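## Task

Move the small yellow sponge from the desk onto this room's counter without disturbing the stacked cartons. If those cartons cut off every route to the counter, set the sponge on the coffee table's top instead. The coffee table must be standing upright at the end. The robot must not topple or finish leaning. The sponge must stay where it is placed without the robot holding it there.

## Robot and tools

Robot: a simulated Hello Robot Stretch 3 with one arm. It has a two-wheel base (0.33 m long, 0.34 m wide), a lift that slides up a mast, and a telescoping arm that sticks out to the robot's RIGHT side. The gripper cannot move forward by itself; you drive the base for that. The base only drives straight or spins in place (pivot 0.05 m behind its front edge); it cannot slide sideways. With the arm in and the wrist folded, a spin sweeps a 0.28 m radius; an unfolded level wrist reaches past that.

Frames: base frame has its origin on the floor between the drive wheels, x forward, y left, z up. hand_pose is reported in this frame, at the point where closed fingertips meet; with wrist joints at zero its x axis is up, y points back toward the mast, z toward the rear. Odometry frame is the base frame at scene start; base_odometry counts wheel rotation, so slip shows as travel. Heading is positive leftward, -3.142 to 3.142.

Tool execute_actions: argument "actions" is a list holding one action or none (empty list just reports state and pictures). An action may contain "base", "joints", both, and optionally "contact_limits"; its motions start together. "base" takes exactly one command, an offset from where the base last measured itself: {"translate_m": d}, metres, -1 to 1, positive forward; or {"rotate_rad": d}, radians, -3.2 to 3.2, positive counter-clockwise (left). "joints" is a dict of absolute targets by name: lift_m 0 to 1.1 (arm height); arm_m 0 to 0.52 (extension); wrist_yaw_rad -1.345 to 4.42 (0 along the arm, positive toward the front, 3.0 folded over the base); wrist_pitch_rad -1.57 to 0.451 (0 level, negative tips fingers down); wrist_roll_rad -2.911 to 2.911 (0 fingers side by side); gripper_m -0.089 to 0.179 (larger is wider; real fingertip gap is about 0.007 less when nearly shut, 0.025 less when fully open, zero below 0.007); head_pan_rad -3.953 to 1.73 (0 forward, positive left, -1.57 looks along the arm); head_tilt_rad -1.53 to 0.419 (negative down). Done-tolerances are 0.004 m for lift, arm and gripper, 0.02 rad for yaw, roll and head, 0.05 rad for pitch. "contact_limits" accepts only arm_m: a motor effort percent (1 to 100) at which the arm motion halts; lower is gentler, too low halts immediately; it also caps holding force until the next action. "cameras" picks which images return: head_camera, nav_camera, wrist_camera or all; omitted/null means all, [] means none. Unknown keys, unknown cameras or out-of-range numbers cause rejection with no motion. Joints or base left out of an action may keep pushing toward earlier targets. No action runs beyond 15 s. If a result reports a stop, later calls in the same reply are skipped.

Tool wait: "seconds" 0 to 10; commands nothing, returns state and pictures. Tool zoom_image: "camera" plus "region" [x0, y0, x1, y1] in pixels of that camera's most recent full image, top-left origin, at most 504 by 504. Tool finished_scene: "scene" (1 or 2) ends that scene irreversibly and reports success; the next scene's task then appears. Ending a reply with no tool call abandons all remaining scenes.

Results: base_status and joint_status describe how each motion ended. done (for the base, wheels turned the commanded amount even if slipping); off_target (stopped short, may still push); contact_stop (arm or lift met firm resistance; it drops its target and goes slack until recommanded, a slack lift may sink under load or be pushed up when closing fingers on a surface); time_out; torque_fault (a wrist servo overloaded and goes limp for 10 s). on_its_own lists things not commanded in this call; "held at" is a held target, not the position. motor_effort gives percent of max, positive toward higher values, peak in brackets; readings have steady biases and noise. Unusual rest effort suggests pushing or carrying. Positive wheel effort pushes forward. contact_limits line shows active, default and maximum.

lidar_m: 12 distances in 30-degree sectors, first straight ahead, going counter-clockwise (4th left, 7th behind, 10th right), scanning a plane 0.17 m up, range 0.15 to 12 m, "-" for nothing. It sees table legs, not tops, misses glass and thin legs; the mast and low lift can block sectors 5, 6, 9, 10. wrist_depth_mm (45 to 1000) and head_depth_mm (280 to 4000, image is sideways) are 7x7 grids of median depth from top left. base_tilt in degrees, forward and right positive, with a few degrees bias. turned_by_wheels and turned_by_imu give turn since last result.

Cameras: head_camera and nav_camera move with head pan/tilt; wrist_camera rides on the gripper. Calibration lines (K, distortion, T_world_to_cam mapping base frame to camera) are given and are slightly inaccurate.

Gripper: to hold, command a value below the object's width (lower squeezes harder, but the stall guard may weaken grip). To let go, command at least 0.02 above where contact happened. Neither the reading nor done proves a grasp; check images or effort.

Speed: base is fast (0.30 m/s, 1.9 rad/s) only with lift below 0.30, arm below 0.03 and yaw above 2.54; otherwise 0.10 m/s, 0.63 rad/s.

Self-collision: fold or unfold the wrist only with lift 0.32 to 0.95, pitch -0.4 and roll near 0; once folded, lift may go down to 0.25. If yaw is below -0.4, keep pitch at -0.5 or lower.

Avoid: arm pushing into rigid things with the gripper above about 0.45 m (can tip the robot, worse with raised contact limits or a second push); driving while gripping or hooking something fixed; snagging furniture, especially reversing. If tipping, reverse the last move in small steps, free the gripper, and lower lift to about 0.2. Do not drop, slam or shove objects, do not move the stacked cartons, keep the coffee table upright, and leave the item resting on its own before finishing.

Each tool is called after "Request:" as name(argument=value, ...) on one line, values as JSON.

## Session

Request:
execute_actions(actions=[])

Scene clock: 0.00 s.
base_odometry: x=+0.000 y=+0.000 heading=+0.000 (m, m, rad; odometry frame)
turned_by_wheels: +0.000 (rad since the last result)
turned_by_imu: +0.000 (rad since the last result)
base_tilt: forward=+0.0 right=-1.7 (deg)
lidar_m: 1.55 1.90 1.92 1.24 1.24 1.60 1.87 1.84 1.22 0.96 0.94 0.99
head_depth_mm: 1903 1535 1570 1365 1251 1275 1281 / 2009 1491 1491 1505 1515 1549 1567 / 2017 2163 2194 2228 2241 2279 1944 / 1976 2032 2069 2080 2115 2141 2022 / 1896 1927 1959 1976 2003 2022 2008 / 1811 1842 1869 1879 1899 1915 1906 / 1738 1753 1772 1781 1805 1822 1842
base_status: not commanded
joint_positions: lift_m=+0.362 arm_m=+0.002 wrist_yaw_rad=+2.872 wrist_pitch_rad=-0.403 wrist_roll_rad=+0.002 gripper_m=+0.037 head_pan_rad=+0.012 head_tilt_rad=+0.000
joint_status: not commanded
motor_effort: left_wheel=-1 right_wheel=+0 lift_m=+32 arm_m=+0 wrist_yaw_rad=+0 wrist_pitch_rad=+4 wrist_roll_rad=+1 gripper_m=+0 head_pan_rad=+1 head_tilt_rad=+1 (%)
hand_pose: x=+0.0391 y=+0.0712 z=+0.3785 quat_wxyz=(+0.234, +0.706, +0.047, +0.667) (m; base frame)
wrist_depth_mm: - - - - - - - / - - - - - - - / - - - - - - - / - - 992 970 956 934 918 / 783 - 766 750 773 732 726 / 642 632 654 619 - 608 606 / 541 540 534 528 514 516 508
pictures: head_camera (sideways: a quarter turn clockwise sets it upright), nav_camera (sideways: a quarter turn counterclockwise sets it upright), wrist_camera
Images, in order (width x height): head_camera 896x504, nav_camera 672x504, wrist_camera 644x364.

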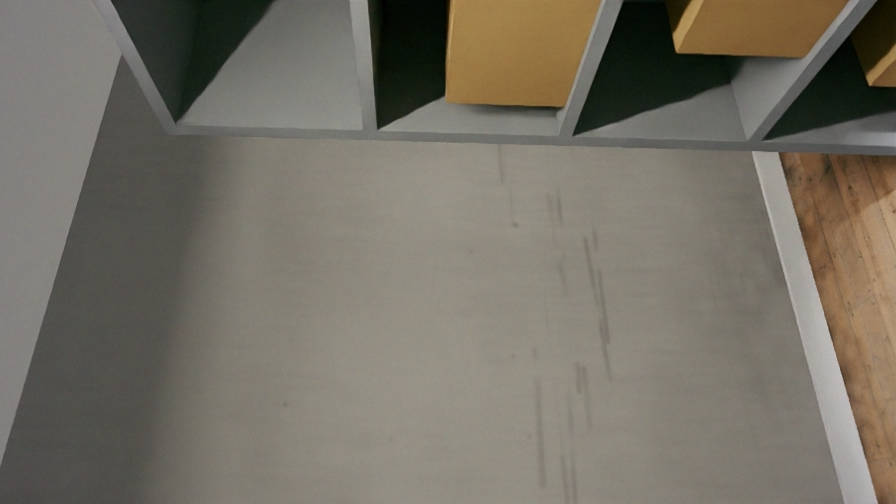

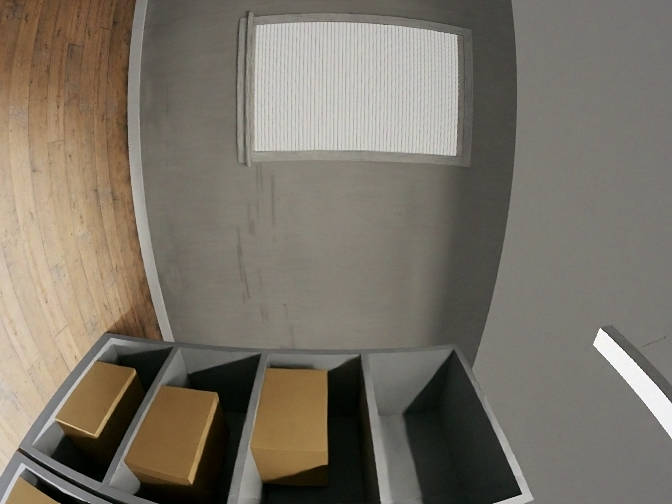

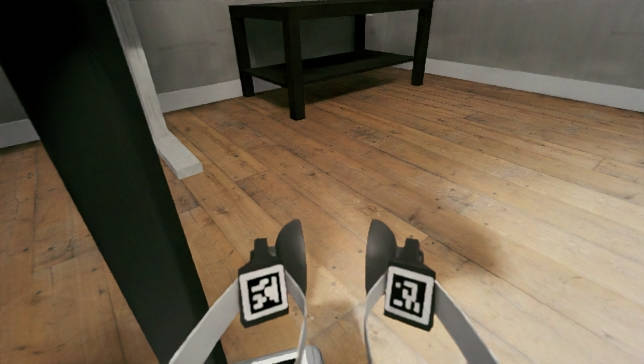

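Request:
execute_actions(actions=[{"joints": {"head_pan_rad": 1.57, "head_tilt_rad": -0.4}}], cameras=["head_camera", "nav_camera"])

Scene clock: 9.30 s.
base_odometry: x=+0.000 y=+0.000 heading=+0.000 (m, m, rad; odometry frame)
turned_by_wheels: +0.000 (rad since the last result)
turned_by_imu: +0.001 (rad since the last result)
base_tilt: forward=+0.2 right=-1.9 (deg)
lidar_m: 1.55 1.89 1.92 1.25 1.24 1.61 1.87 1.84 1.21 0.96 0.94 0.99
head_depth_mm: 1865 2054 2291 2040 2095 1672 1354 / 1766 1930 2123 2026 1983 1663 1345 / 1663 1813 2008 2009 1759 1656 1344 / 1585 1716 1880 1982 1972 1653 1338 / 1508 1633 1782 1943 2047 1647 1329 / 1446 1555 1680 1416 1934 1628 1328 / 1379 1479 1598 1323 1392 1570 1319
base_status: not commanded
joint_positions: lift_m=+0.362 arm_m=+0.002 wrist_yaw_rad=+2.872 wrist_pitch_rad=-0.403 wrist_roll_rad=+0.002 gripper_m=+0.037 head_pan_rad=+1.563 head_tilt_rad=-0.395
joint_status: all done
motor_effort: left_wheel=-1(1) right_wheel=+0(0) lift_m=+32(32) arm_m=+0(0) wrist_yaw_rad=+0(0) wrist_pitch_rad=+4(4) wrist_roll_rad=+1(1) gripper_m=-1(0) head_pan_rad=+4(33) head_tilt_rad=-3(18) (%)
hand_pose: x=+0.0391 y=+0.0712 z=+0.3785 quat_wxyz=(+0.234, +0.706, +0.047, +0.667) (m; base frame)
wrist_depth_mm: - - - - - - - / - - - - - - - / - - - - - - - / - - 992 941 952 945 918 / 787 - 779 752 773 727 734 / 643 633 653 622 - 610 597 / 547 541 533 532 512 512 508
pictures: head_camera (sideways: a quarter turn clockwise sets it upright), nav_camera (sideways: a quarter turn counterclockwise sets it upright)
camera_calibration (this result's frames):
head_camera: T_world_to_cam=[[0.0154087, -0.425038, -0.905044, 1.19706], [-0.998106, 0.0473691, -0.0392392, 0.0597419], [0.0595493, 0.903935, -0.423503, 0.510924], [0, 0, 0, 1]] pos_world=[0.0107585, 0.0441224, 1.30211]
nav_camera: T_world_to_cam=[[-0.0057416, 0.347584, 0.937631, -1.18185], [0.999049, 0.0425213, -0.00964516, 0.0615845], [-0.0432218, 0.936684, -0.347498, 0.404818], [0, 0, 0, 1]] pos_world=[-0.0508147, 0.0289865, 1.2494]
Images, in order (width x height): head_camera 896x504, nav_camera 672x504.

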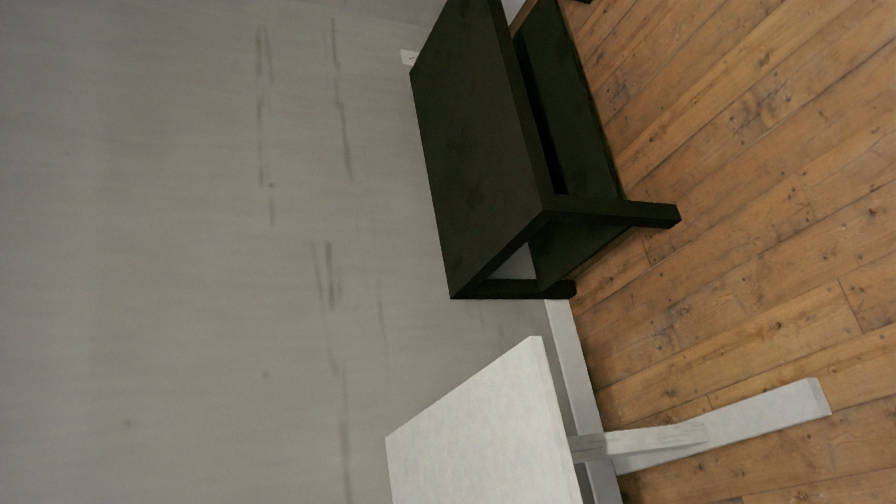

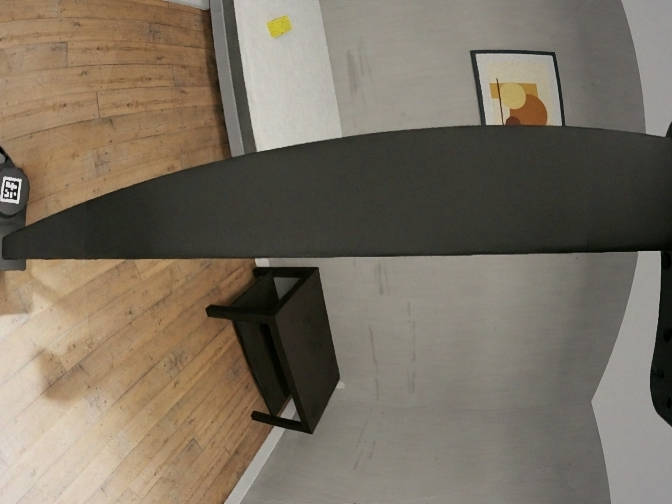

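Request:
execute_actions(actions=[{"joints": {"head_pan_rad": -3.0, "head_tilt_rad": -0.4}}], cameras=["head_camera", "nav_camera"])

Request:
execute_actions(actions=[{"joints": {"head_pan_rad": -1.9, "head_tilt_rad": -0.4}}], cameras=["head_camera", "nav_camera"])

Scene clock: 20.27 s.
base_odometry: x=+0.000 y=+0.000 heading=+0.000 (m, m, rad; odometry frame)
turned_by_wheels: +0.000 (rad since the last result)
turned_by_imu: +0.001 (rad since the last result)
base_tilt: forward=+0.1 right=-2.0 (deg)
lidar_m: 1.55 1.90 1.91 1.25 1.24 1.60 1.87 1.83 1.21 0.95 0.94 1.00
head_depth_mm: 1828 2008 2206 2414 2175 1664 1354 / 1758 1919 2104 2366 2171 1669 1348 / 1694 1842 2010 2229 2153 1655 1340 / 1641 1778 1943 2128 2148 1646 1339 / 1584 1710 1873 2038 2120 1651 1334 / 1539 1661 1814 1982 2096 1620 1329 / 1511 1621 1761 1908 2028 1621 1319
base_status: not commanded
joint_positions: lift_m=+0.362 arm_m=+0.002 wrist_yaw_rad=+2.872 wrist_pitch_rad=-0.403 wrist_roll_rad=+0.002 gripper_m=+0.037 head_pan_rad=-2.993 head_tilt_rad=-0.395
joint_status: all done
motor_effort: left_wheel=+0(1) right_wheel=+0(0) lift_m=+32(32) arm_m=-1(1) wrist_yaw_rad=+1(0) wrist_pitch_rad=+4(4) wrist_roll_rad=+1(1) gripper_m=+0(1) head_pan_rad=-3(32) head_tilt_rad=-1(3) (%)
hand_pose: x=+0.0391 y=+0.0712 z=+0.3785 quat_wxyz=(+0.234, +0.706, +0.047, +0.667) (m; base frame)
wrist_depth_mm: - - - - - - - / - - - - - - - / - - - - - - - / - - 990 970 960 925 905 / 784 - 767 749 776 744 724 / 644 634 651 615 - 606 602 / 543 542 528 526 508 517 516
pictures: head_camera (sideways: a quarter turn clockwise sets it upright), nav_camera (sideways: a quarter turn counterclockwise sets it upright)
camera_calibration (this result's frames):
head_camera: T_world_to_cam=[[0.417628, 0.0816492, -0.904942, 1.19447], [0.109141, -0.993251, -0.0392487, 0.053], [-0.902039, -0.0823751, -0.423721, 0.517073], [0, 0, 0, 1]] pos_world=[-0.0382085, -0.00229133, 1.3021]
nav_camera: T_world_to_cam=[[-0.342643, -0.0600024, 0.937548, -1.17968], [-0.198064, 0.980142, -0.00965729, 0.0689027], [-0.91835, -0.189003, -0.347723, 0.410448], [0, 0, 0, 1]] pos_world=[-0.0136272, -0.0607423, 1.2494]
Images, in order (width x height): head_camera 896x504, nav_camera 672x504.

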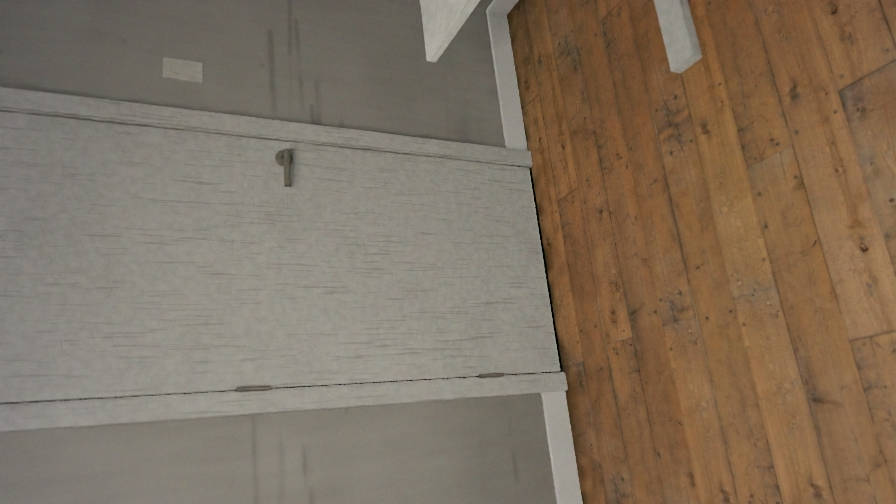

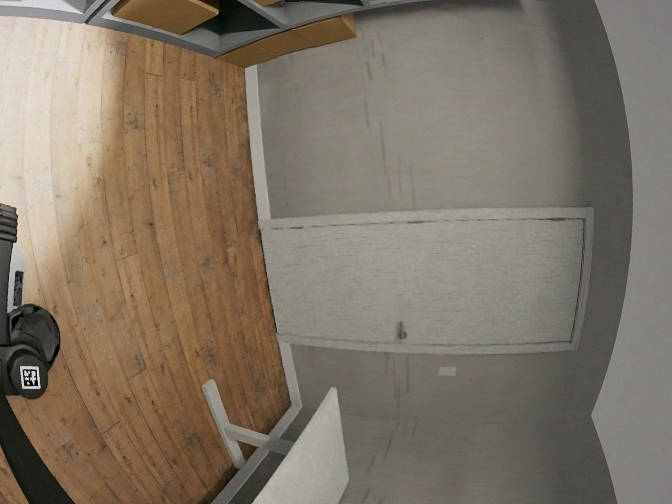

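Scene clock: 21.40 s.
base_odometry: x=+0.000 y=+0.000 heading=+0.000 (m, m, rad; odometry frame)
turned_by_wheels: +0.000 (rad since the last result)
turned_by_imu: +0.000 (rad since the last result)
base_tilt: forward=+0.2 right=-1.9 (deg)
lidar_m: 1.55 1.89 1.91 1.25 1.24 1.60 1.87 1.84 1.21 0.96 0.94 1.00
head_depth_mm: 1730 1835 1939 2071 2120 1681 1354 / 1470 1570 1789 1983 2094 1667 1351 / 1573 1418 1765 1837 2008 1658 1341 / 1617 1294 1374 1481 1715 1641 1341 / 1432 1427 1405 1387 1494 1540 1335 / 937 989 1081 1155 1265 1417 1324 / 871 930 984 1224 1252 1495 1291
base_status: not commanded
joint_positions: lift_m=+0.362 arm_m=+0.002 wrist_yaw_rad=+2.872 wrist_pitch_rad=-0.403 wrist_roll_rad=+0.002 gripper_m=+0.037 head_pan_rad=-1.907 head_tilt_rad=-0.395
joint_status: all done
motor_effort: left_wheel=-1(1) right_wheel=+0(0) lift_m=+32(32) arm_m=+0(0) wrist_yaw_rad=+0(0) wrist_pitch_rad=+4(4) wrist_roll_rad=+1(1) gripper_m=+0(1) head_pan_rad=+4(32) head_tilt_rad=-1(1) (%)
hand_pose: x=+0.0391 y=+0.0712 z=+0.3785 quat_wxyz=(+0.234, +0.706, +0.047, +0.667) (m; base frame)
wrist_depth_mm: - - - - - - - / - - - - - - - / - - - - - - - / - - 984 972 947 930 925 / 795 - 764 754 769 738 728 / 648 636 664 618 - 610 596 / 542 547 528 533 504 519 511
pictures: head_camera (sideways: a quarter turn clockwise sets it upright), nav_camera (sideways: a quarter turn counterclockwise sets it upright)
camera_calibration (this result's frames):
head_camera: T_world_to_cam=[[0.122575, 0.407498, -0.904942, 1.19627], [0.929491, -0.36675, -0.0392487, 0.0479958], [-0.347882, -0.836325, -0.423721, 0.513692], [0, 0, 0, 1]] pos_world=[-0.0125404, -0.040262, 1.3021]
nav_camera: T_world_to_cam=[[-0.106747, -0.331073, 0.937548, -1.18112], [-0.959372, 0.281979, -0.00965729, 0.0735467], [-0.261171, -0.900488, -0.347723, 0.40644], [0, 0, 0, 1]] pos_world=[0.0506282, -0.0457824, 1.2494]
Images, in order (width x height): head_camera 896x504, nav_camera 672x504.

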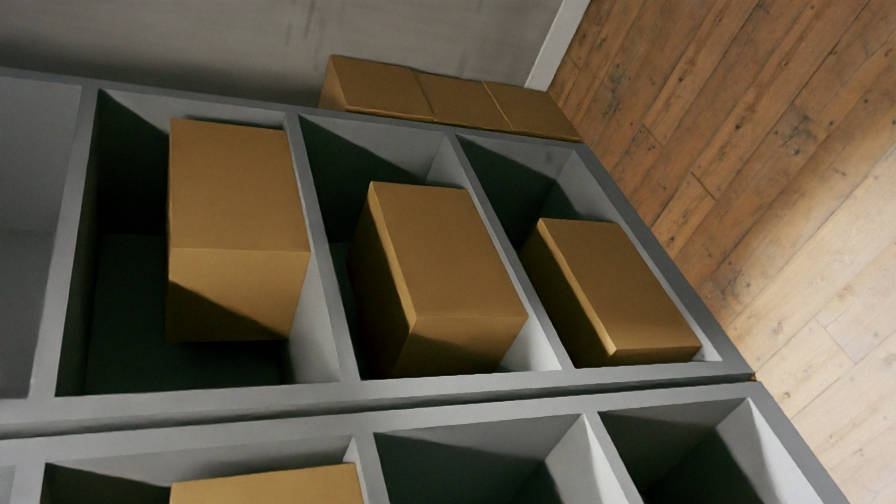

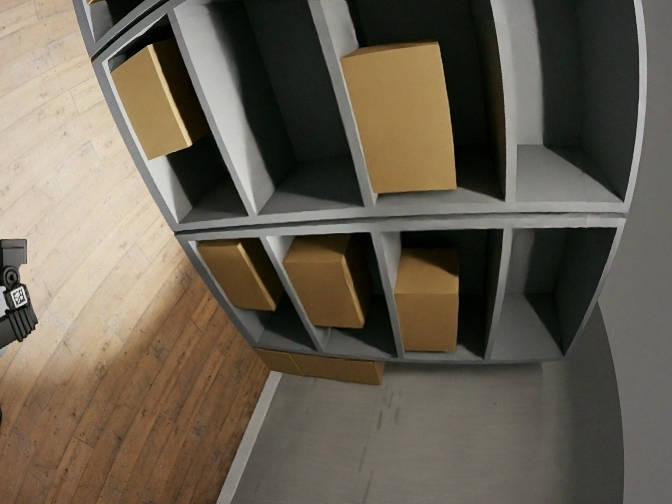

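Request:
execute_actions(actions=[{"joints": {"head_pan_rad": -3.9, "head_tilt_rad": -0.4}}], cameras=["head_camera", "nav_camera"])

Scene clock: 28.50 s.
base_odometry: x=+0.000 y=+0.000 heading=+0.000 (m, m, rad; odometry frame)
turned_by_wheels: +0.000 (rad since the last result)
turned_by_imu: +0.001 (rad since the last result)
base_tilt: forward=+0.2 right=-1.8 (deg)
lidar_m: 1.55 1.90 1.91 1.24 1.24 1.60 1.87 1.84 1.22 0.96 0.94 0.99
head_depth_mm: - - - - - - - / - - - - - - - / 1464 1577 1700 1415 1930 1703 - / 1515 1629 1772 1356 1976 1647 1341 / 1571 1696 1828 1342 2043 1639 1334 / 1634 1781 1902 1337 2107 1624 1325 / 1696 1852 1987 1411 1909 1623 1318
base_status: not commanded
joint_positions: lift_m=+0.362 arm_m=+0.002 wrist_yaw_rad=+2.872 wrist_pitch_rad=-0.403 wrist_roll_rad=+0.002 gripper_m=+0.037 head_pan_rad=-3.893 head_tilt_rad=-0.395
joint_status: all done
motor_effort: left_wheel=-1(1) right_wheel=+0(0) lift_m=+31(32) arm_m=-1(1) wrist_yaw_rad=+0(0) wrist_pitch_rad=+4(4) wrist_roll_rad=+1(1) gripper_m=-1(0) head_pan_rad=-3(33) head_tilt_rad=-3(1) (%)
hand_pose: x=+0.0391 y=+0.0712 z=+0.3785 quat_wxyz=(+0.234, +0.706, +0.047, +0.667) (m; base frame)
wrist_depth_mm: - - - - - - - / - - - - - - - / - - - - - - - / - - 987 963 930 941 913 / 794 - 774 756 768 738 722 / 638 631 653 620 - 607 601 / 545 534 532 531 511 520 511
pictures: head_camera (sideways: a quarter turn clockwise sets it upright), nav_camera (sideways: a quarter turn counterclockwise sets it upright)
camera_calibration (this result's frames):
head_camera: T_world_to_cam=[[0.32358, -0.276402, -0.90493, 1.19503], [-0.710194, -0.702911, -0.0392498, 0.0579994], [-0.625237, 0.655376, -0.423747, 0.515418], [0, 0, 0, 1]] pos_world=[-0.0232376, 0.0332836, 1.3021]
nav_camera: T_world_to_cam=[[-0.260012, 0.231121, 0.937538, -1.18017], [0.64465, 0.764416, -0.00965874, 0.0637641], [-0.718902, 0.601873, -0.34775, 0.409267], [0, 0, 0, 1]] pos_world=[-0.0537425, -0.0223064, 1.2494]
Images, in order (width x height): head_camera 896x504, nav_camera 672x504.

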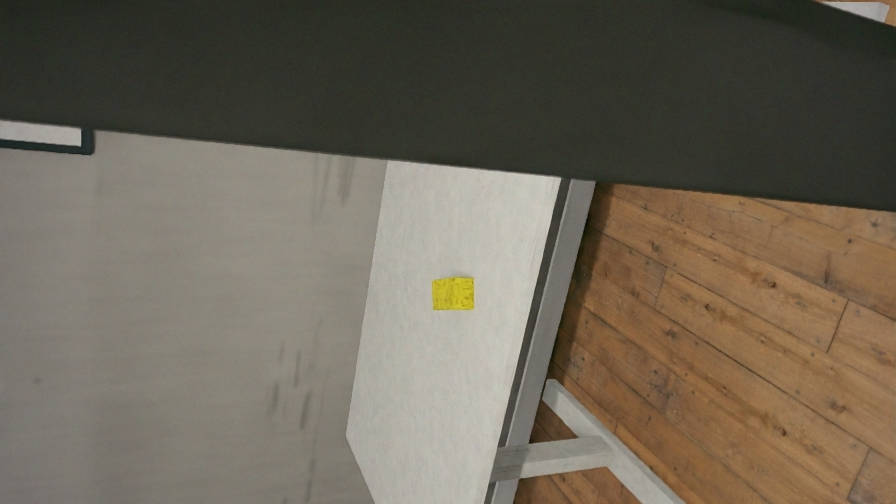

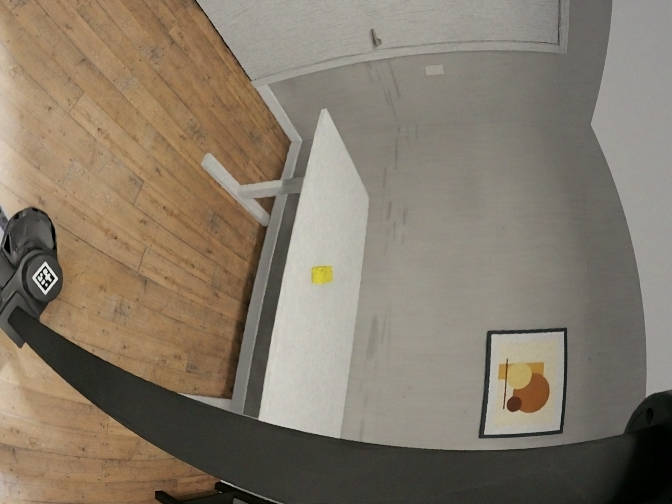

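Request:
execute_actions(actions=[{"joints": {"lift_m": 0.27, "head_pan_rad": -1.57, "head_tilt_rad": -0.5}}], cameras=[])

Request:
execute_actions(actions=[{"base": {"rotate_rad": 2.83}}], cameras=[])

Request:
execute_actions(actions=[{"base": {"translate_m": 0.735}}], cameras=[])

Request:
execute_actions(actions=[{"base": {"rotate_rad": 0.66}}], cameras=["head_camera", "nav_camera"])

Scene clock: 57.07 s.
base_odometry: x=+0.000 y=+0.000 heading=+0.000 (m, m, rad; odometry frame)
turned_by_wheels: +0.000 (rad since the last result)
turned_by_imu: +0.001 (rad since the last result)
base_tilt: forward=+0.2 right=-1.8 (deg)
lidar_m: 1.55 1.90 1.92 1.25 1.24 1.60 1.87 1.84 1.22 0.95 0.94 0.99
head_depth_mm: 1445 1227 1399 1493 1786 1529 1276 / 1405 1403 1317 1394 1631 1532 1267 / 895 992 1126 1351 1524 1521 1261 / 953 966 1112 1300 1460 1504 1255 / 1158 905 1374 1476 1651 1456 1255 / 1139 860 944 1460 1244 1377 1251 / 1094 821 890 1403 1216 1269 1241
base_status: not commanded
joint_positions: lift_m=+0.270 arm_m=+0.002 wrist_yaw_rad=+2.872 wrist_pitch_rad=-0.404 wrist_roll_rad=+0.002 gripper_m=+0.037 head_pan_rad=-1.577 head_tilt_rad=-0.494
joint_status: all done
motor_effort: left_wheel=-1(1) right_wheel=+0(0) lift_m=+29(28) arm_m=+0(0) wrist_yaw_rad=+0(1) wrist_pitch_rad=+4(4) wrist_roll_rad=+1(1) gripper_m=-1(0) head_pan_rad=+2(33) head_tilt_rad=-2(12) (%)
hand_pose: x=+0.0390 y=+0.0711 z=+0.2861 quat_wxyz=(+0.234, +0.706, +0.047, +0.667) (m; base frame)
wrist_depth_mm: - - - - - - - / - - - - - - - / - - - - - - 988 / 838 - 797 784 766 747 745 / 641 - 633 613 623 597 588 / 521 511 529 506 - 489 489 / 454 - - 429 411 423 415
pictures: none
No camera images: the call's "cameras" was empty. Leave "cameras" out to get every camera's image.

Scene clock: 60.17 s.
base_odometry: x=+0.000 y=+0.000 heading=+2.830 (m, m, rad; odometry frame)
turned_by_wheels: +2.830 (rad since the last result)
turned_by_imu: +2.826 (rad since the last result)
base_tilt: forward=+0.0 right=-2.0 (deg)
lidar_m: 1.60 1.84 1.74 1.07 0.94 0.94 1.13 1.90 1.90 1.33 1.24 1.68
head_depth_mm: 1762 1891 2036 2218 1937 1534 1273 / 1921 2061 2243 2365 1911 1525 1266 / 2082 2248 2420 2240 1903 1515 1258 / 1992 2196 2298 2029 1893 1512 1257 / 1818 1976 2157 1806 1817 1495 1252 / 1661 1811 1984 1708 1757 1496 1245 / 1545 1658 1804 1917 1866 1489 1240
base_status: done
joint_positions: lift_m=+0.270 arm_m=+0.002 wrist_yaw_rad=+2.872 wrist_pitch_rad=-0.404 wrist_roll_rad=+0.002 gripper_m=+0.037 head_pan_rad=-1.577 head_tilt_rad=-0.494
joint_status: not commanded
motor_effort: left_wheel=-2(8) right_wheel=+2(12) lift_m=+28(28) arm_m=-1(0) wrist_yaw_rad=+0(0) wrist_pitch_rad=+4(4) wrist_roll_rad=+1(1) gripper_m=+2(1) head_pan_rad=+3(2) head_tilt_rad=-2(2) (%)
hand_pose: x=+0.0390 y=+0.0711 z=+0.2861 quat_wxyz=(+0.234, +0.706, +0.047, +0.667) (m; base frame)
wrist_depth_mm: - 940 - - - - - / - - - - - - - / 753 - - - - - - / 766 - 797 785 764 749 746 / 633 - 619 620 624 603 579 / 525 512 528 513 - 492 488 / 453 - - 430 414 420 415
pictures: none
No camera images: the call's "cameras" was empty. Leave "cameras" out to get every camera's image.

Scene clock: 64.20 s.
base_odometry: x=-0.700 y=+0.225 heading=+2.830 (m, m, rad; odometry frame)
turned_by_wheels: +0.000 (rad since the last result)
turned_by_imu: +0.001 (rad since the last result)
base_tilt: forward=+0.1 right=-1.8 (deg)
lidar_m: 0.88 1.30 1.31 1.58 1.41 1.47 1.69 2.45 1.41 1.03 1.19 0.90
head_depth_mm: 1957 2256 2475 1875 1916 1535 1273 / 1717 1957 2216 1674 1753 1530 1271 / 1537 1722 1958 1134 948 1519 1258 / 1392 1535 1722 1124 842 1471 1259 / 1265 1396 1501 1111 837 1379 1252 / 1165 1263 1367 1105 831 684 1246 / 1079 1164 1268 1094 827 662 1185
base_status: done
joint_positions: lift_m=+0.270 arm_m=+0.002 wrist_yaw_rad=+2.872 wrist_pitch_rad=-0.404 wrist_roll_rad=+0.002 gripper_m=+0.037 head_pan_rad=-1.577 head_tilt_rad=-0.494
joint_status: not commanded
motor_effort: left_wheel=-2(7) right_wheel=+2(8) lift_m=+28(28) arm_m=-1(1) wrist_yaw_rad=+0(0) wrist_pitch_rad=+4(4) wrist_roll_rad=+1(1) gripper_m=+0(1) head_pan_rad=+3(3) head_tilt_rad=-3(2) (%)
hand_pose: x=+0.0390 y=+0.0711 z=+0.2860 quat_wxyz=(+0.234, +0.706, +0.047, +0.667) (m; base frame)
wrist_depth_mm: - - - - - - 948 / - - - - - - 983 / - - - - - - 987 / 821 - 795 778 777 750 736 / 640 - 618 614 618 598 590 / 522 505 535 501 - 497 484 / 455 - - 430 416 423 416
pictures: none
No camera images: the call's "cameras" was empty. Leave "cameras" out to get every camera's image.

Scene clock: 65.70 s.
base_odometry: x=-0.700 y=+0.225 heading=-2.793 (m, m, rad; odometry frame)
turned_by_wheels: +0.660 (rad since the last result)
turned_by_imu: +0.659 (rad since the last result)
base_tilt: forward=+0.2 right=-1.9 (deg)
lidar_m: 1.30 1.32 1.52 1.41 1.47 1.90 2.44 1.41 1.03 1.19 0.88 1.38
head_depth_mm: 1025 1128 1259 1148 855 681 1269 / 1010 1112 1245 1146 852 678 1270 / 999 1100 1224 1129 846 675 1235 / 988 1084 1210 1120 805 673 1230 / 976 1072 1188 1111 833 670 1222 / 967 1060 1174 1103 830 666 1191 / 955 1048 1157 1095 826 661 1186
base_status: done
joint_positions: lift_m=+0.270 arm_m=+0.002 wrist_yaw_rad=+2.872 wrist_pitch_rad=-0.404 wrist_roll_rad=+0.002 gripper_m=+0.037 head_pan_rad=-1.577 head_tilt_rad=-0.494
joint_status: not commanded
motor_effort: left_wheel=-2(9) right_wheel=+2(9) lift_m=+29(28) arm_m=-1(1) wrist_yaw_rad=+0(1) wrist_pitch_rad=+4(4) wrist_roll_rad=+1(1) gripper_m=-1(0) head_pan_rad=+3(3) head_tilt_rad=-1(3) (%)
hand_pose: x=+0.0390 y=+0.0711 z=+0.2860 quat_wxyz=(+0.234, +0.706, +0.047, +0.667) (m; base frame)
wrist_depth_mm: - - - - - - - / - - - - - - - / - - - - - - - / 840 - 790 782 771 754 748 / 639 - 632 614 641 590 588 / 522 513 535 506 - 488 483 / 457 - - 430 413 422 415
pictures: head_camera (sideways: a quarter turn clockwise sets it upright), nav_camera (sideways: a quarter turn counterclockwise sets it upright)
camera_calibration (this result's frames):
head_camera: T_world_to_cam=[[-0.0157639, 0.512786, -0.858372, 1.13637], [0.998227, -0.0412135, -0.042953, 0.0523939], [-0.0574022, -0.857526, -0.511227, 0.625784], [0, 0, 0, 1]] pos_world=[0.00153402, -0.0439294, 1.2976]
nav_camera: T_world_to_cam=[[0.00591502, -0.438971, 0.898482, -1.13083], [-0.998952, -0.0433794, -0.0146175, 0.0802442], [0.0453923, -0.897453, -0.438768, 0.523049], [0, 0, 0, 1]] pos_world=[0.0631066, -0.0235088, 1.2467]
Images, in order (width x height): head_camera 896x504, nav_camera 672x504.

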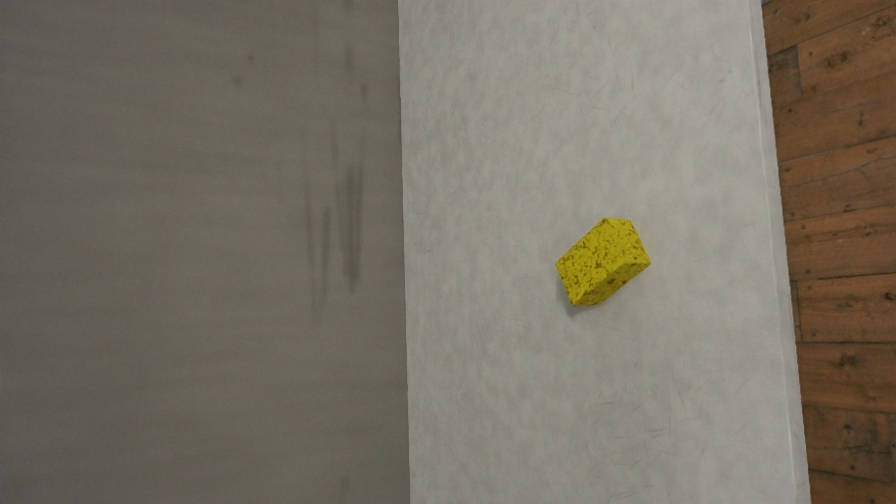

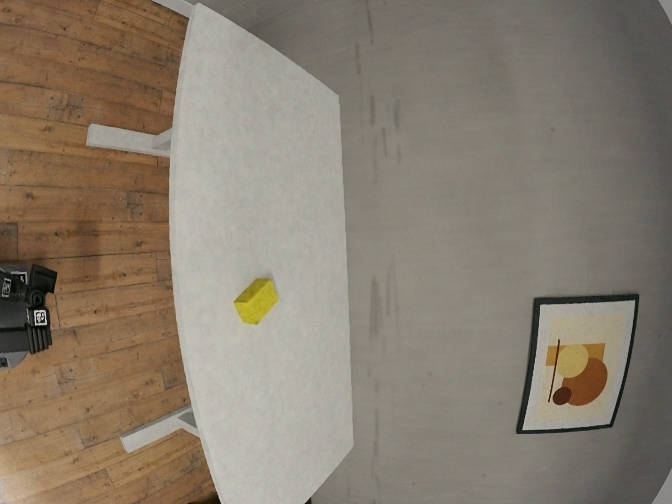

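Request:
execute_actions(actions=[{"joints": {"lift_m": 0.9}}], cameras=[])

Request:
execute_actions(actions=[{"joints": {"wrist_yaw_rad": 0.0, "wrist_pitch_rad": -0.4, "gripper_m": 0.17}}], cameras=["wrist_camera"])

Scene clock: 90.00 s.
base_odometry: x=-0.700 y=+0.225 heading=-2.793 (m, m, rad; odometry frame)
turned_by_wheels: +0.000 (rad since the last result)
turned_by_imu: +0.001 (rad since the last result)
base_tilt: forward=+0.1 right=-1.8 (deg)
lidar_m: 1.30 1.32 1.52 1.41 1.47 1.90 2.44 1.41 1.02 1.19 0.88 1.38
head_depth_mm: 1024 1131 1258 1145 858 704 - / 1010 1115 1242 1139 849 709 - / 1000 1102 1226 1131 845 677 - / 985 1087 1208 1122 804 672 - / 980 1074 1191 1111 834 680 - / 965 1063 1176 1106 828 667 597 / 953 1048 1159 1093 823 663 1182
base_status: not commanded
joint_positions: lift_m=+0.900 arm_m=+0.002 wrist_yaw_rad=+2.872 wrist_pitch_rad=-0.404 wrist_roll_rad=+0.002 gripper_m=+0.037 head_pan_rad=-1.577 head_tilt_rad=-0.494
joint_status: all done
motor_effort: left_wheel=-2(2) right_wheel=+2(2) lift_m=+35(37) arm_m=-1(1) wrist_yaw_rad=+0(1) wrist_pitch_rad=+4(4) wrist_roll_rad=+1(1) gripper_m=+0(1) head_pan_rad=+2(3) head_tilt_rad=-2(1) (%)
hand_pose: x=+0.0390 y=+0.0710 z=+0.9157 quat_wxyz=(+0.234, +0.706, +0.047, +0.667) (m; base frame)
wrist_depth_mm: - - - - - - - / - - - - - - - / - - - - - - - / - - - - - - - / - - - - - - - / - - - - - - - / - - - - - - -
pictures: none
No camera images: the call's "cameras" was empty. Leave "cameras" out to get every camera's image.

Scene clock: 92.43 s.
base_odometry: x=-0.700 y=+0.225 heading=-2.793 (m, m, rad; odometry frame)
turned_by_wheels: +0.000 (rad since the last result)
turned_by_imu: +0.000 (rad since the last result)
base_tilt: forward=-0.1 right=-1.9 (deg)
lidar_m: 1.30 1.32 1.52 1.41 1.48 1.90 2.44 1.40 1.02 1.19 0.88 1.38
head_depth_mm: 1025 1127 1262 1153 858 702 - / 1011 1115 1243 1140 852 722 - / 1001 1102 1223 1132 846 695 - / 988 1088 1206 1120 803 - - / 977 1073 1190 1113 835 669 1196 / 964 1061 1173 1104 833 650 1192 / 953 1045 1159 1093 826 662 1186
base_status: not commanded
joint_positions: lift_m=+0.900 arm_m=+0.002 wrist_yaw_rad=+0.003 wrist_pitch_rad=-0.413 wrist_roll_rad=+0.002 gripper_m=+0.170 head_pan_rad=-1.577 head_tilt_rad=-0.494
joint_status: all done
motor_effort: left_wheel=-2(2) right_wheel=+2(2) lift_m=+35(35) arm_m=-1(1) wrist_yaw_rad=-3(2) wrist_pitch_rad=+4(5) wrist_roll_rad=+1(1) gripper_m=+0(83) head_pan_rad=+2(2) head_tilt_rad=-2(3) (%)
hand_pose: x=-0.0209 y=-0.3719 z=+0.9136 quat_wxyz=(+0.692, +0.146, -0.692, -0.145) (m; base frame)
wrist_depth_mm: 819 840 832 864 845 869 886 / 898 923 901 912 919 944 945 / 951 860 843 815 791 766 762 / 635 621 602 594 582 568 563 / 488 504 476 436 461 474 450 / 401 - 392 385 382 381 383 / 339 328 332 330 326 323 304
pictures: wrist_camera
camera_calibration (this result's frames):
wrist_camera: T_world_to_cam=[[-0.99868, -0.0393995, -0.03296, 0.00167116], [0.00746537, 0.523509, -0.851987, 1.0153], [0.0508228, -0.851109, -0.522524, 0.320162], [0, 0, 0, 1]] pos_world=[-0.0221821, -0.258958, 1.03237]
Images, in order (width x height): wrist_camera 644x364.

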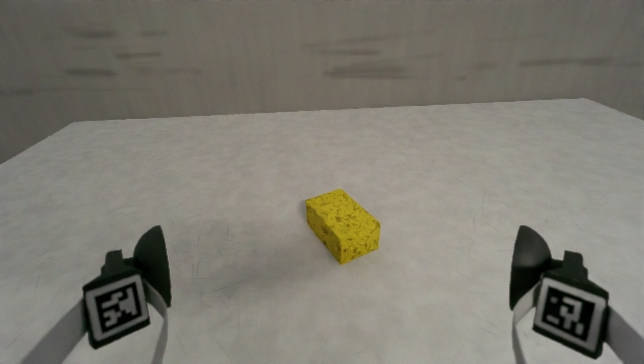

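Request:
execute_actions(actions=[{"joints": {"arm_m": 0.26, "lift_m": 0.80}}], cameras=["wrist_camera"])

Scene clock: 106.90 s.
base_odometry: x=-0.700 y=+0.225 heading=-2.793 (m, m, rad; odometry frame)
turned_by_wheels: +0.000 (rad since the last result)
turned_by_imu: +0.001 (rad since the last result)
base_tilt: forward=+0.0 right=-1.9 (deg)
lidar_m: 1.30 1.32 1.52 1.41 1.48 1.90 2.44 1.41 1.02 1.19 0.88 1.38
head_depth_mm: 1023 1131 1259 1149 856 702 - / 1009 1114 1241 1140 884 - 1237 / 1003 1098 1223 1133 - 656 1235 / 987 1086 1208 1125 - 653 1228 / 976 1073 1188 1107 804 668 1222 / 966 1059 1175 1102 828 666 1190 / 956 1046 1157 1094 824 662 1182
base_status: not commanded
joint_positions: lift_m=+0.800 arm_m=+0.260 wrist_yaw_rad=+0.001 wrist_pitch_rad=-0.414 wrist_roll_rad=+0.002 gripper_m=+0.170 head_pan_rad=-1.577 head_tilt_rad=-0.494
joint_status: all done
motor_effort: left_wheel=-2(3) right_wheel=+2(2) lift_m=+28(31) arm_m=+3(3) wrist_yaw_rad=-1(3) wrist_pitch_rad=+4(4) wrist_roll_rad=+1(1) gripper_m=+0(1) head_pan_rad=+3(3) head_tilt_rad=-2(3) (%)
hand_pose: x=-0.0212 y=-0.6294 z=+0.8136 quat_wxyz=(+0.692, +0.146, -0.692, -0.146) (m; base frame)
wrist_depth_mm: 597 600 613 617 625 630 642 / 643 665 654 664 674 679 682 / 588 566 560 539 532 520 508 / 421 412 408 401 393 387 377 / 328 338 321 317 311 320 303 / 271 - 265 205 259 255 259 / 232 220 223 174 207 218 204
pictures: wrist_camera
camera_calibration (this result's frames):
wrist_camera: T_world_to_cam=[[-0.99873, -0.0380758, -0.0330085, -0.0111854], [0.00813529, 0.524617, -0.8513, 1.06503], [0.0497307, -0.850487, -0.523641, 0.0500761], [0, 0, 0, 1]] pos_world=[-0.0223258, -0.51657, 0.932514]
Images, in order (width x height): wrist_camera 644x364.

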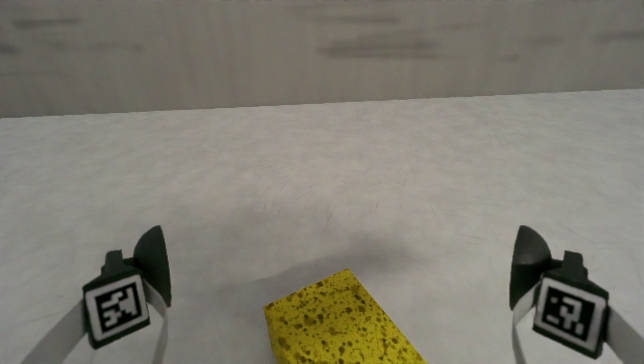

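Request:
execute_actions(actions=[{"joints": {"lift_m": 0.735, "arm_m": 0.25}}], cameras=["wrist_camera"])

Scene clock: 113.10 s.
base_odometry: x=-0.700 y=+0.225 heading=-2.793 (m, m, rad; odometry frame)
turned_by_wheels: +0.000 (rad since the last result)
turned_by_imu: +0.001 (rad since the last result)
base_tilt: forward=+0.1 right=-1.9 (deg)
lidar_m: 1.30 1.32 1.52 1.41 1.48 1.90 2.44 1.41 1.03 1.19 0.88 1.38
head_depth_mm: 1022 1130 1261 1149 857 682 1270 / 1010 1113 1246 1141 851 698 - / 1000 1103 1225 1133 908 - 1232 / 988 1085 1210 1125 904 - 1227 / 977 1073 1196 1110 866 666 1220 / 966 1060 1175 1106 831 664 1191 / 954 1048 1159 1094 825 662 1189
base_status: not commanded
joint_positions: lift_m=+0.735 arm_m=+0.250 wrist_yaw_rad=+0.001 wrist_pitch_rad=-0.414 wrist_roll_rad=+0.002 gripper_m=+0.170 head_pan_rad=-1.577 head_tilt_rad=-0.494
joint_status: all done
motor_effort: left_wheel=-2(2) right_wheel=+2(2) lift_m=+28(28) arm_m=-4(3) wrist_yaw_rad=-2(1) wrist_pitch_rad=+4(4) wrist_roll_rad=+1(1) gripper_m=+0(0) head_pan_rad=+3(3) head_tilt_rad=-3(3) (%)
hand_pose: x=-0.0212 y=-0.6202 z=+0.7486 quat_wxyz=(+0.692, +0.146, -0.692, -0.146) (m; base frame)
wrist_depth_mm: 615 616 618 638 635 641 647 / 636 641 616 586 568 546 527 / 402 394 381 376 367 358 349 / 290 286 280 277 271 266 262 / 226 232 212 150 197 220 209 / 190 - 182 128 122 176 179 / - 152 155 113 107 146 141
pictures: wrist_camera
camera_calibration (this result's frames):
wrist_camera: T_world_to_cam=[[-0.99873, -0.0380757, -0.0330085, -0.0129821], [0.00813528, 0.524617, -0.851299, 1.0049], [0.0497307, -0.850486, -0.523641, 0.0238295], [0, 0, 0, 1]] pos_world=[-0.0223258, -0.507416, 0.867522]
Images, in order (width x height): wrist_camera 644x364.

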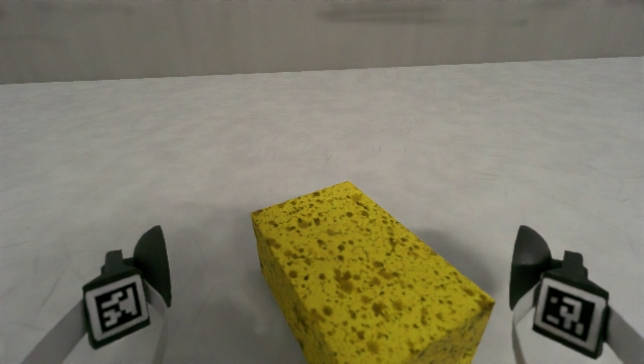

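Request:
execute_actions(actions=[{"joints": {"gripper_m": 0.03}}], cameras=["wrist_camera"])

Scene clock: 125.13 s.
base_odometry: x=-0.700 y=+0.225 heading=-2.793 (m, m, rad; odometry frame)
turned_by_wheels: +0.000 (rad since the last result)
turned_by_imu: +0.001 (rad since the last result)
base_tilt: forward=+0.0 right=-1.8 (deg)
lidar_m: 1.30 1.32 1.52 1.41 1.47 1.90 2.44 1.41 1.03 1.19 0.88 1.38
head_depth_mm: 1026 1132 1260 1152 856 680 1275 / 1011 1116 1241 1140 851 700 - / 1000 1099 1227 1127 908 - 1232 / 988 1088 1208 1124 906 - 1230 / 974 1074 1191 1111 864 668 1222 / 967 1060 1176 1102 829 665 1191 / 954 1048 1158 1094 825 662 1186
base_status: not commanded
joint_positions: lift_m=+0.735 arm_m=+0.250 wrist_yaw_rad=+0.001 wrist_pitch_rad=-0.414 wrist_roll_rad=+0.002 gripper_m=+0.031 head_pan_rad=-1.577 head_tilt_rad=-0.494
joint_status: all done
motor_effort: left_wheel=-2(2) right_wheel=+2(2) lift_m=+28(28) arm_m=-3(4) wrist_yaw_rad=-2(1) wrist_pitch_rad=+4(4) wrist_roll_rad=+1(1) gripper_m=-19(91) head_pan_rad=+3(3) head_tilt_rad=-2(2) (%)
hand_pose: x=-0.0212 y=-0.6202 z=+0.7486 quat_wxyz=(+0.692, +0.146, -0.692, -0.146) (m; base frame)
wrist_depth_mm: 609 620 623 628 637 641 649 / 632 646 613 588 563 554 526 / 405 393 387 376 363 359 348 / 291 287 282 191 272 266 262 / 226 224 214 149 216 212 208 / 187 185 134 124 122 176 174 / 158 157 151 112 132 150 149
pictures: wrist_camera
camera_calibration (this result's frames):
wrist_camera: T_world_to_cam=[[-0.99873, -0.0380766, -0.0330084, -0.0129826], [0.00813472, 0.524617, -0.851299, 1.0049], [0.0497313, -0.850486, -0.523641, 0.0238295], [0, 0, 0, 1]] pos_world=[-0.0223257, -0.507416, 0.867522]
Images, in order (width x height): wrist_camera 644x364.

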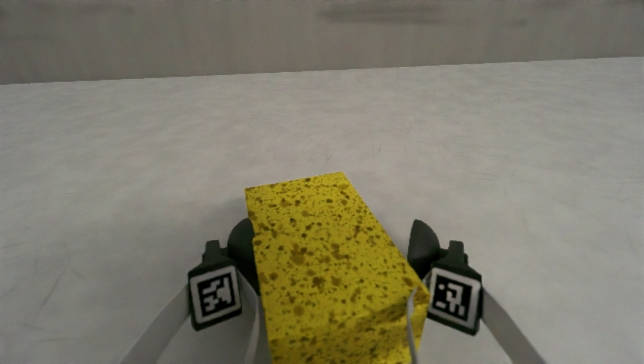

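Request:
execute_actions(actions=[{"joints": {"lift_m": 0.85}}], cameras=[])

Request:
execute_actions(actions=[{"joints": {"arm_m": 0.0, "wrist_yaw_rad": 2.9, "head_pan_rad": 0, "head_tilt_rad": -0.5}}], cameras=[])

Request:
execute_actions(actions=[{"joints": {"lift_m": 0.28}}], cameras=["wrist_camera"])

Scene clock: 136.13 s.
base_odometry: x=-0.700 y=+0.225 heading=-2.793 (m, m, rad; odometry frame)
turned_by_wheels: +0.000 (rad since the last result)
turned_by_imu: +0.001 (rad since the last result)
base_tilt: forward=-0.1 right=-1.7 (deg)
lidar_m: 1.30 1.32 1.52 1.41 1.48 1.90 2.44 1.41 1.02 1.19 0.88 1.38
head_depth_mm: 1025 1130 1262 1151 887 - - / 1010 1115 1246 1192 - 649 1267 / 1002 1099 1225 1249 - 676 1234 / 990 1087 1208 1236 - 671 1227 / 977 1068 1186 1117 808 669 1226 / 966 1061 1178 1104 829 666 1190 / 955 1045 1159 1096 827 661 1185
base_status: not commanded
joint_positions: lift_m=+0.850 arm_m=+0.250 wrist_yaw_rad=+0.001 wrist_pitch_rad=-0.416 wrist_roll_rad=+0.002 gripper_m=+0.031 head_pan_rad=-1.577 head_tilt_rad=-0.494
joint_status: all done
motor_effort: left_wheel=-2(2) right_wheel=+2(2) lift_m=+35(37) arm_m=-4(4) wrist_yaw_rad=+0(1) wrist_pitch_rad=+4(5) wrist_roll_rad=+1(1) gripper_m=-19(19) head_pan_rad=+2(3) head_tilt_rad=-2(1) (%)
hand_pose: x=-0.0212 y=-0.6201 z=+0.8630 quat_wxyz=(+0.692, +0.146, -0.692, -0.146) (m; base frame)
wrist_depth_mm: 614 618 618 630 637 639 654 / 657 665 677 674 682 696 711 / 684 695 683 677 660 641 632 / 517 509 498 195 481 476 466 / 408 399 387 151 385 377 371 / 334 329 - 123 123 313 311 / 282 281 269 112 131 268 266
pictures: none
No camera images: the call's "cameras" was empty. Leave "cameras" out to get every camera's image.

Scene clock: 139.20 s.
base_odometry: x=-0.700 y=+0.225 heading=-2.793 (m, m, rad; odometry frame)
turned_by_wheels: +0.000 (rad since the last result)
turned_by_imu: +0.000 (rad since the last result)
base_tilt: forward=+0.1 right=-1.7 (deg)
lidar_m: 1.30 1.32 1.52 1.41 1.48 1.90 2.44 1.41 1.03 1.19 0.88 1.37
head_depth_mm: 1122 1243 1406 1581 1733 1535 1273 / 1102 1216 1356 1532 1738 1526 1266 / 1093 1202 1335 1504 1717 1518 1266 / 1077 1188 1318 1486 1700 1512 1258 / 1065 1170 1298 1460 1668 1500 1248 / 1053 1153 1280 1437 1636 1497 1250 / 1041 1137 1263 1418 1615 1492 1242
base_status: not commanded
joint_positions: lift_m=+0.850 arm_m=+0.002 wrist_yaw_rad=+2.898 wrist_pitch_rad=-0.416 wrist_roll_rad=+0.002 gripper_m=+0.031 head_pan_rad=-0.007 head_tilt_rad=-0.494
joint_status: all done
joint sent to its limit — the command would take arm_m past its lower limit, so that joint was sent only as far as its limit.
motor_effort: left_wheel=-2(2) right_wheel=+2(2) lift_m=+35(35) arm_m=-3(5) wrist_yaw_rad=+1(2) wrist_pitch_rad=+5(5) wrist_roll_rad=+1(1) gripper_m=-20(20) head_pan_rad=+2(33) head_tilt_rad=-2(5) (%)
hand_pose: x=+0.0330 y=+0.0707 z=+0.8630 quat_wxyz=(+0.229, +0.705, +0.061, +0.669) (m; base frame)
wrist_depth_mm: - - - - - - - / - - - - - - - / - - - - - - - / - - - 196 - - - / - - - 151 - - - / - - - 123 123 - - / - - - 112 131 - -
pictures: none
No camera images: the call's "cameras" was empty. Leave "cameras" out to get every camera's image.

Scene clock: 145.20 s.
base_odometry: x=-0.700 y=+0.225 heading=-2.793 (m, m, rad; odometry frame)
turned_by_wheels: +0.000 (rad since the last result)
turned_by_imu: +0.001 (rad since the last result)
base_tilt: forward=+0.0 right=-1.9 (deg)
lidar_m: 1.30 1.32 1.52 1.41 1.47 1.90 2.45 1.41 1.03 1.19 0.88 1.38
head_depth_mm: 1120 1236 1396 1582 1733 1533 1273 / 1105 1218 1351 1533 1729 1526 1271 / 1095 1200 1337 1505 1720 1524 1262 / 1073 1188 1318 1472 1689 1505 1256 / 1065 1172 1305 1462 1666 1509 1251 / 1057 1154 1283 1438 1637 1501 1246 / 1042 1140 1261 1419 1622 1487 1243
base_status: not commanded
joint_positions: lift_m=+0.280 arm_m=+0.002 wrist_yaw_rad=+2.898 wrist_pitch_rad=-0.417 wrist_roll_rad=+0.002 gripper_m=+0.031 head_pan_rad=-0.007 head_tilt_rad=-0.494
joint_status: all done
motor_effort: left_wheel=-3(2) right_wheel=+2(2) lift_m=+29(31) arm_m=-4(3) wrist_yaw_rad=+1(2) wrist_pitch_rad=+5(5) wrist_roll_rad=+1(1) gripper_m=-20(18) head_pan_rad=+4(2) head_tilt_rad=-3(1) (%)
hand_pose: x=+0.0330 y=+0.0707 z=+0.2931 quat_wxyz=(+0.230, +0.705, +0.061, +0.668) (m; base frame)
wrist_depth_mm: - - - - - - - / - - - - - - - / - - - - - - - / 824 - 806 196 772 751 726 / 637 - 606 151 619 597 593 / 532 521 - 123 123 499 492 / 458 - - 112 131 424 419
pictures: wrist_camera
camera_calibration (this result's frames):
wrist_camera: T_world_to_cam=[[0.9781, -0.205488, -0.0330769, -0.00090505], [-0.13562, -0.508679, -0.850208, 0.331684], [0.157882, 0.836075, -0.525407, 0.247997], [0, 0, 0, 1]] pos_world=[0.00671376, -0.0388097, 0.41227]
Images, in order (width x height): wrist_camera 644x364.

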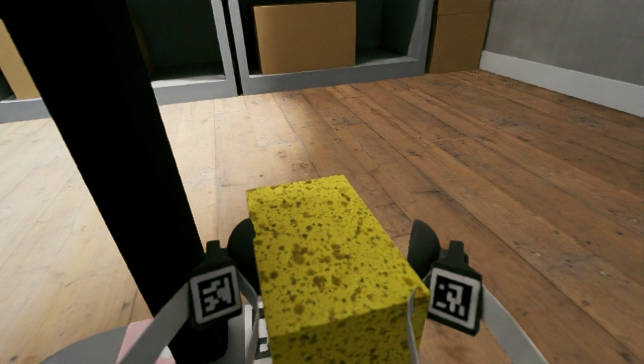

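Request:
execute_actions(actions=[{"base": {"translate_m": -1.0}}], cameras=[])

Request:
execute_actions(actions=[{"base": {"translate_m": -0.8}, "joints": {"head_pan_rad": 1.7, "head_tilt_rad": -0.45}}], cameras=["head_camera", "nav_camera"])

Scene clock: 169.40 s.
base_odometry: x=+0.240 y=+0.566 heading=-2.794 (m, m, rad; odometry frame)
turned_by_wheels: +0.000 (rad since the last result)
turned_by_imu: +0.000 (rad since the last result)
base_tilt: forward=+0.0 right=-1.9 (deg)
lidar_m: 2.29 2.09 1.44 1.34 1.39 1.53 1.45 1.31 0.74 1.22 0.85 1.68
head_depth_mm: 2031 2231 1743 1204 1851 1533 1276 / 2003 2229 1731 2449 1913 1525 1268 / 1964 2157 2404 2544 1908 1511 1266 / 1951 2140 2398 2518 1888 1517 1257 / 1925 2099 2365 2498 1885 1503 1249 / 1891 2092 2319 2477 1871 1496 1246 / 1898 2067 2296 2455 1857 1491 1237
base_status: done
joint_positions: lift_m=+0.280 arm_m=+0.002 wrist_yaw_rad=+2.898 wrist_pitch_rad=-0.417 wrist_roll_rad=+0.002 gripper_m=+0.031 head_pan_rad=-0.007 head_tilt_rad=-0.495
joint_status: not commanded
motor_effort: left_wheel=-2(9) right_wheel=+2(5) lift_m=+29(28) arm_m=-4(3) wrist_yaw_rad=+2(1) wrist_pitch_rad=+5(5) wrist_roll_rad=+1(1) gripper_m=-19(20) head_pan_rad=+2(4) head_tilt_rad=-2(2) (%)
hand_pose: x=+0.0328 y=+0.0707 z=+0.2931 quat_wxyz=(+0.229, +0.705, +0.061, +0.669) (m; base frame)
wrist_depth_mm: - - - - - - - / - - - - - - - / - - - - - - 981 / 825 - 802 196 767 751 750 / 645 - 598 151 611 601 589 / 527 529 - 123 122 494 496 / 454 - - 112 131 425 422
pictures: none
No camera images: the call's "cameras" was empty. Leave "cameras" out to get every camera's image.

Scene clock: 173.87 s.
base_odometry: x=+0.993 y=+0.839 heading=-2.794 (m, m, rad; odometry frame)
turned_by_wheels: +0.000 (rad since the last result)
turned_by_imu: +0.000 (rad since the last result)
base_tilt: forward=+0.1 right=-1.8 (deg)
lidar_m: 3.07 2.20 1.39 1.28 1.01 0.70 0.66 0.67 0.81 1.29 0.89 1.36
head_depth_mm: 1454 1176 1358 1445 1676 1577 1302 / 1451 1177 1419 1447 1655 1583 1293 / 1451 1188 1730 1606 1661 1567 1292 / 1210 1550 1749 1688 1832 1557 1284 / 2951 3197 3520 2688 1959 1545 1279 / 2816 2891 3014 2540 1944 1547 1273 / 1907 1950 1990 2162 2015 - -
base_status: done
joint_positions: lift_m=+0.280 arm_m=+0.002 wrist_yaw_rad=+2.898 wrist_pitch_rad=-0.417 wrist_roll_rad=+0.002 gripper_m=+0.031 head_pan_rad=+1.693 head_tilt_rad=-0.457
joint_status: all done
motor_effort: left_wheel=-2(9) right_wheel=+2(5) lift_m=+29(28) arm_m=-3(3) wrist_yaw_rad=+2(1) wrist_pitch_rad=+5(5) wrist_roll_rad=+1(1) gripper_m=-19(19) head_pan_rad=+3(34) head_tilt_rad=+2(4) (%)
hand_pose: x=+0.0328 y=+0.0707 z=+0.2931 quat_wxyz=(+0.229, +0.705, +0.061, +0.669) (m; base frame)
wrist_depth_mm: - - - - - - - / - - - - - - - / 999 - - - - - 996 / 828 - 798 195 770 753 730 / 649 - 605 151 610 606 590 / 532 528 - 123 123 492 493 / 455 - - 112 131 422 420
pictures: head_camera (sideways: a quarter turn clockwise sets it upright), nav_camera (sideways: a quarter turn counterclockwise sets it upright)
camera_calibration (this result's frames):
head_camera: T_world_to_cam=[[0.077177, -0.474693, -0.876761, 1.15979], [-0.995513, -0.0849837, -0.0416185, 0.0628204], [-0.0547544, 0.876039, -0.479122, 0.583994], [0, 0, 0, 1]] pos_world=[0.00500592, 0.0442798, 1.29927]
nav_camera: T_world_to_cam=[[-0.0578123, 0.401316, 0.914114, -1.15084], [0.985182, 0.171035, -0.0127811, 0.0657508], [-0.161475, 0.899829, -0.405257, 0.480704], [0, 0, 0, 1]] pos_world=[-0.0536875, 0.0180513, 1.24764]
Images, in order (width x height): head_camera 896x504, nav_camera 672x504.

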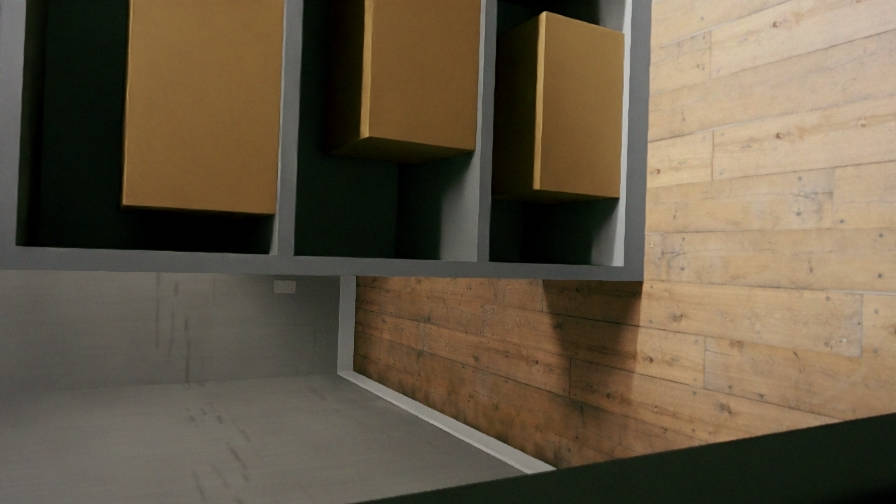

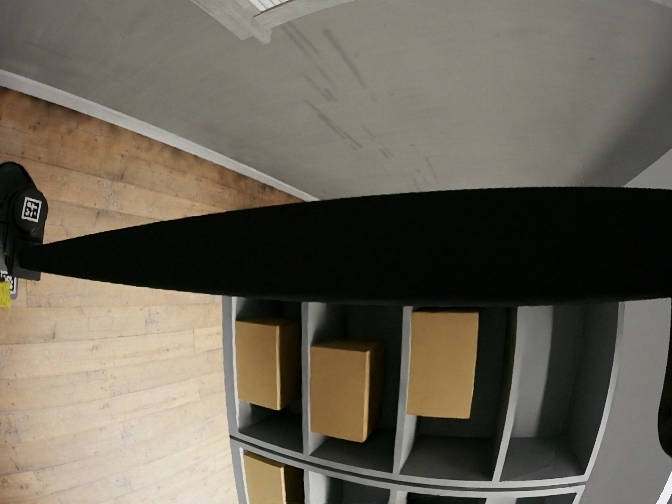

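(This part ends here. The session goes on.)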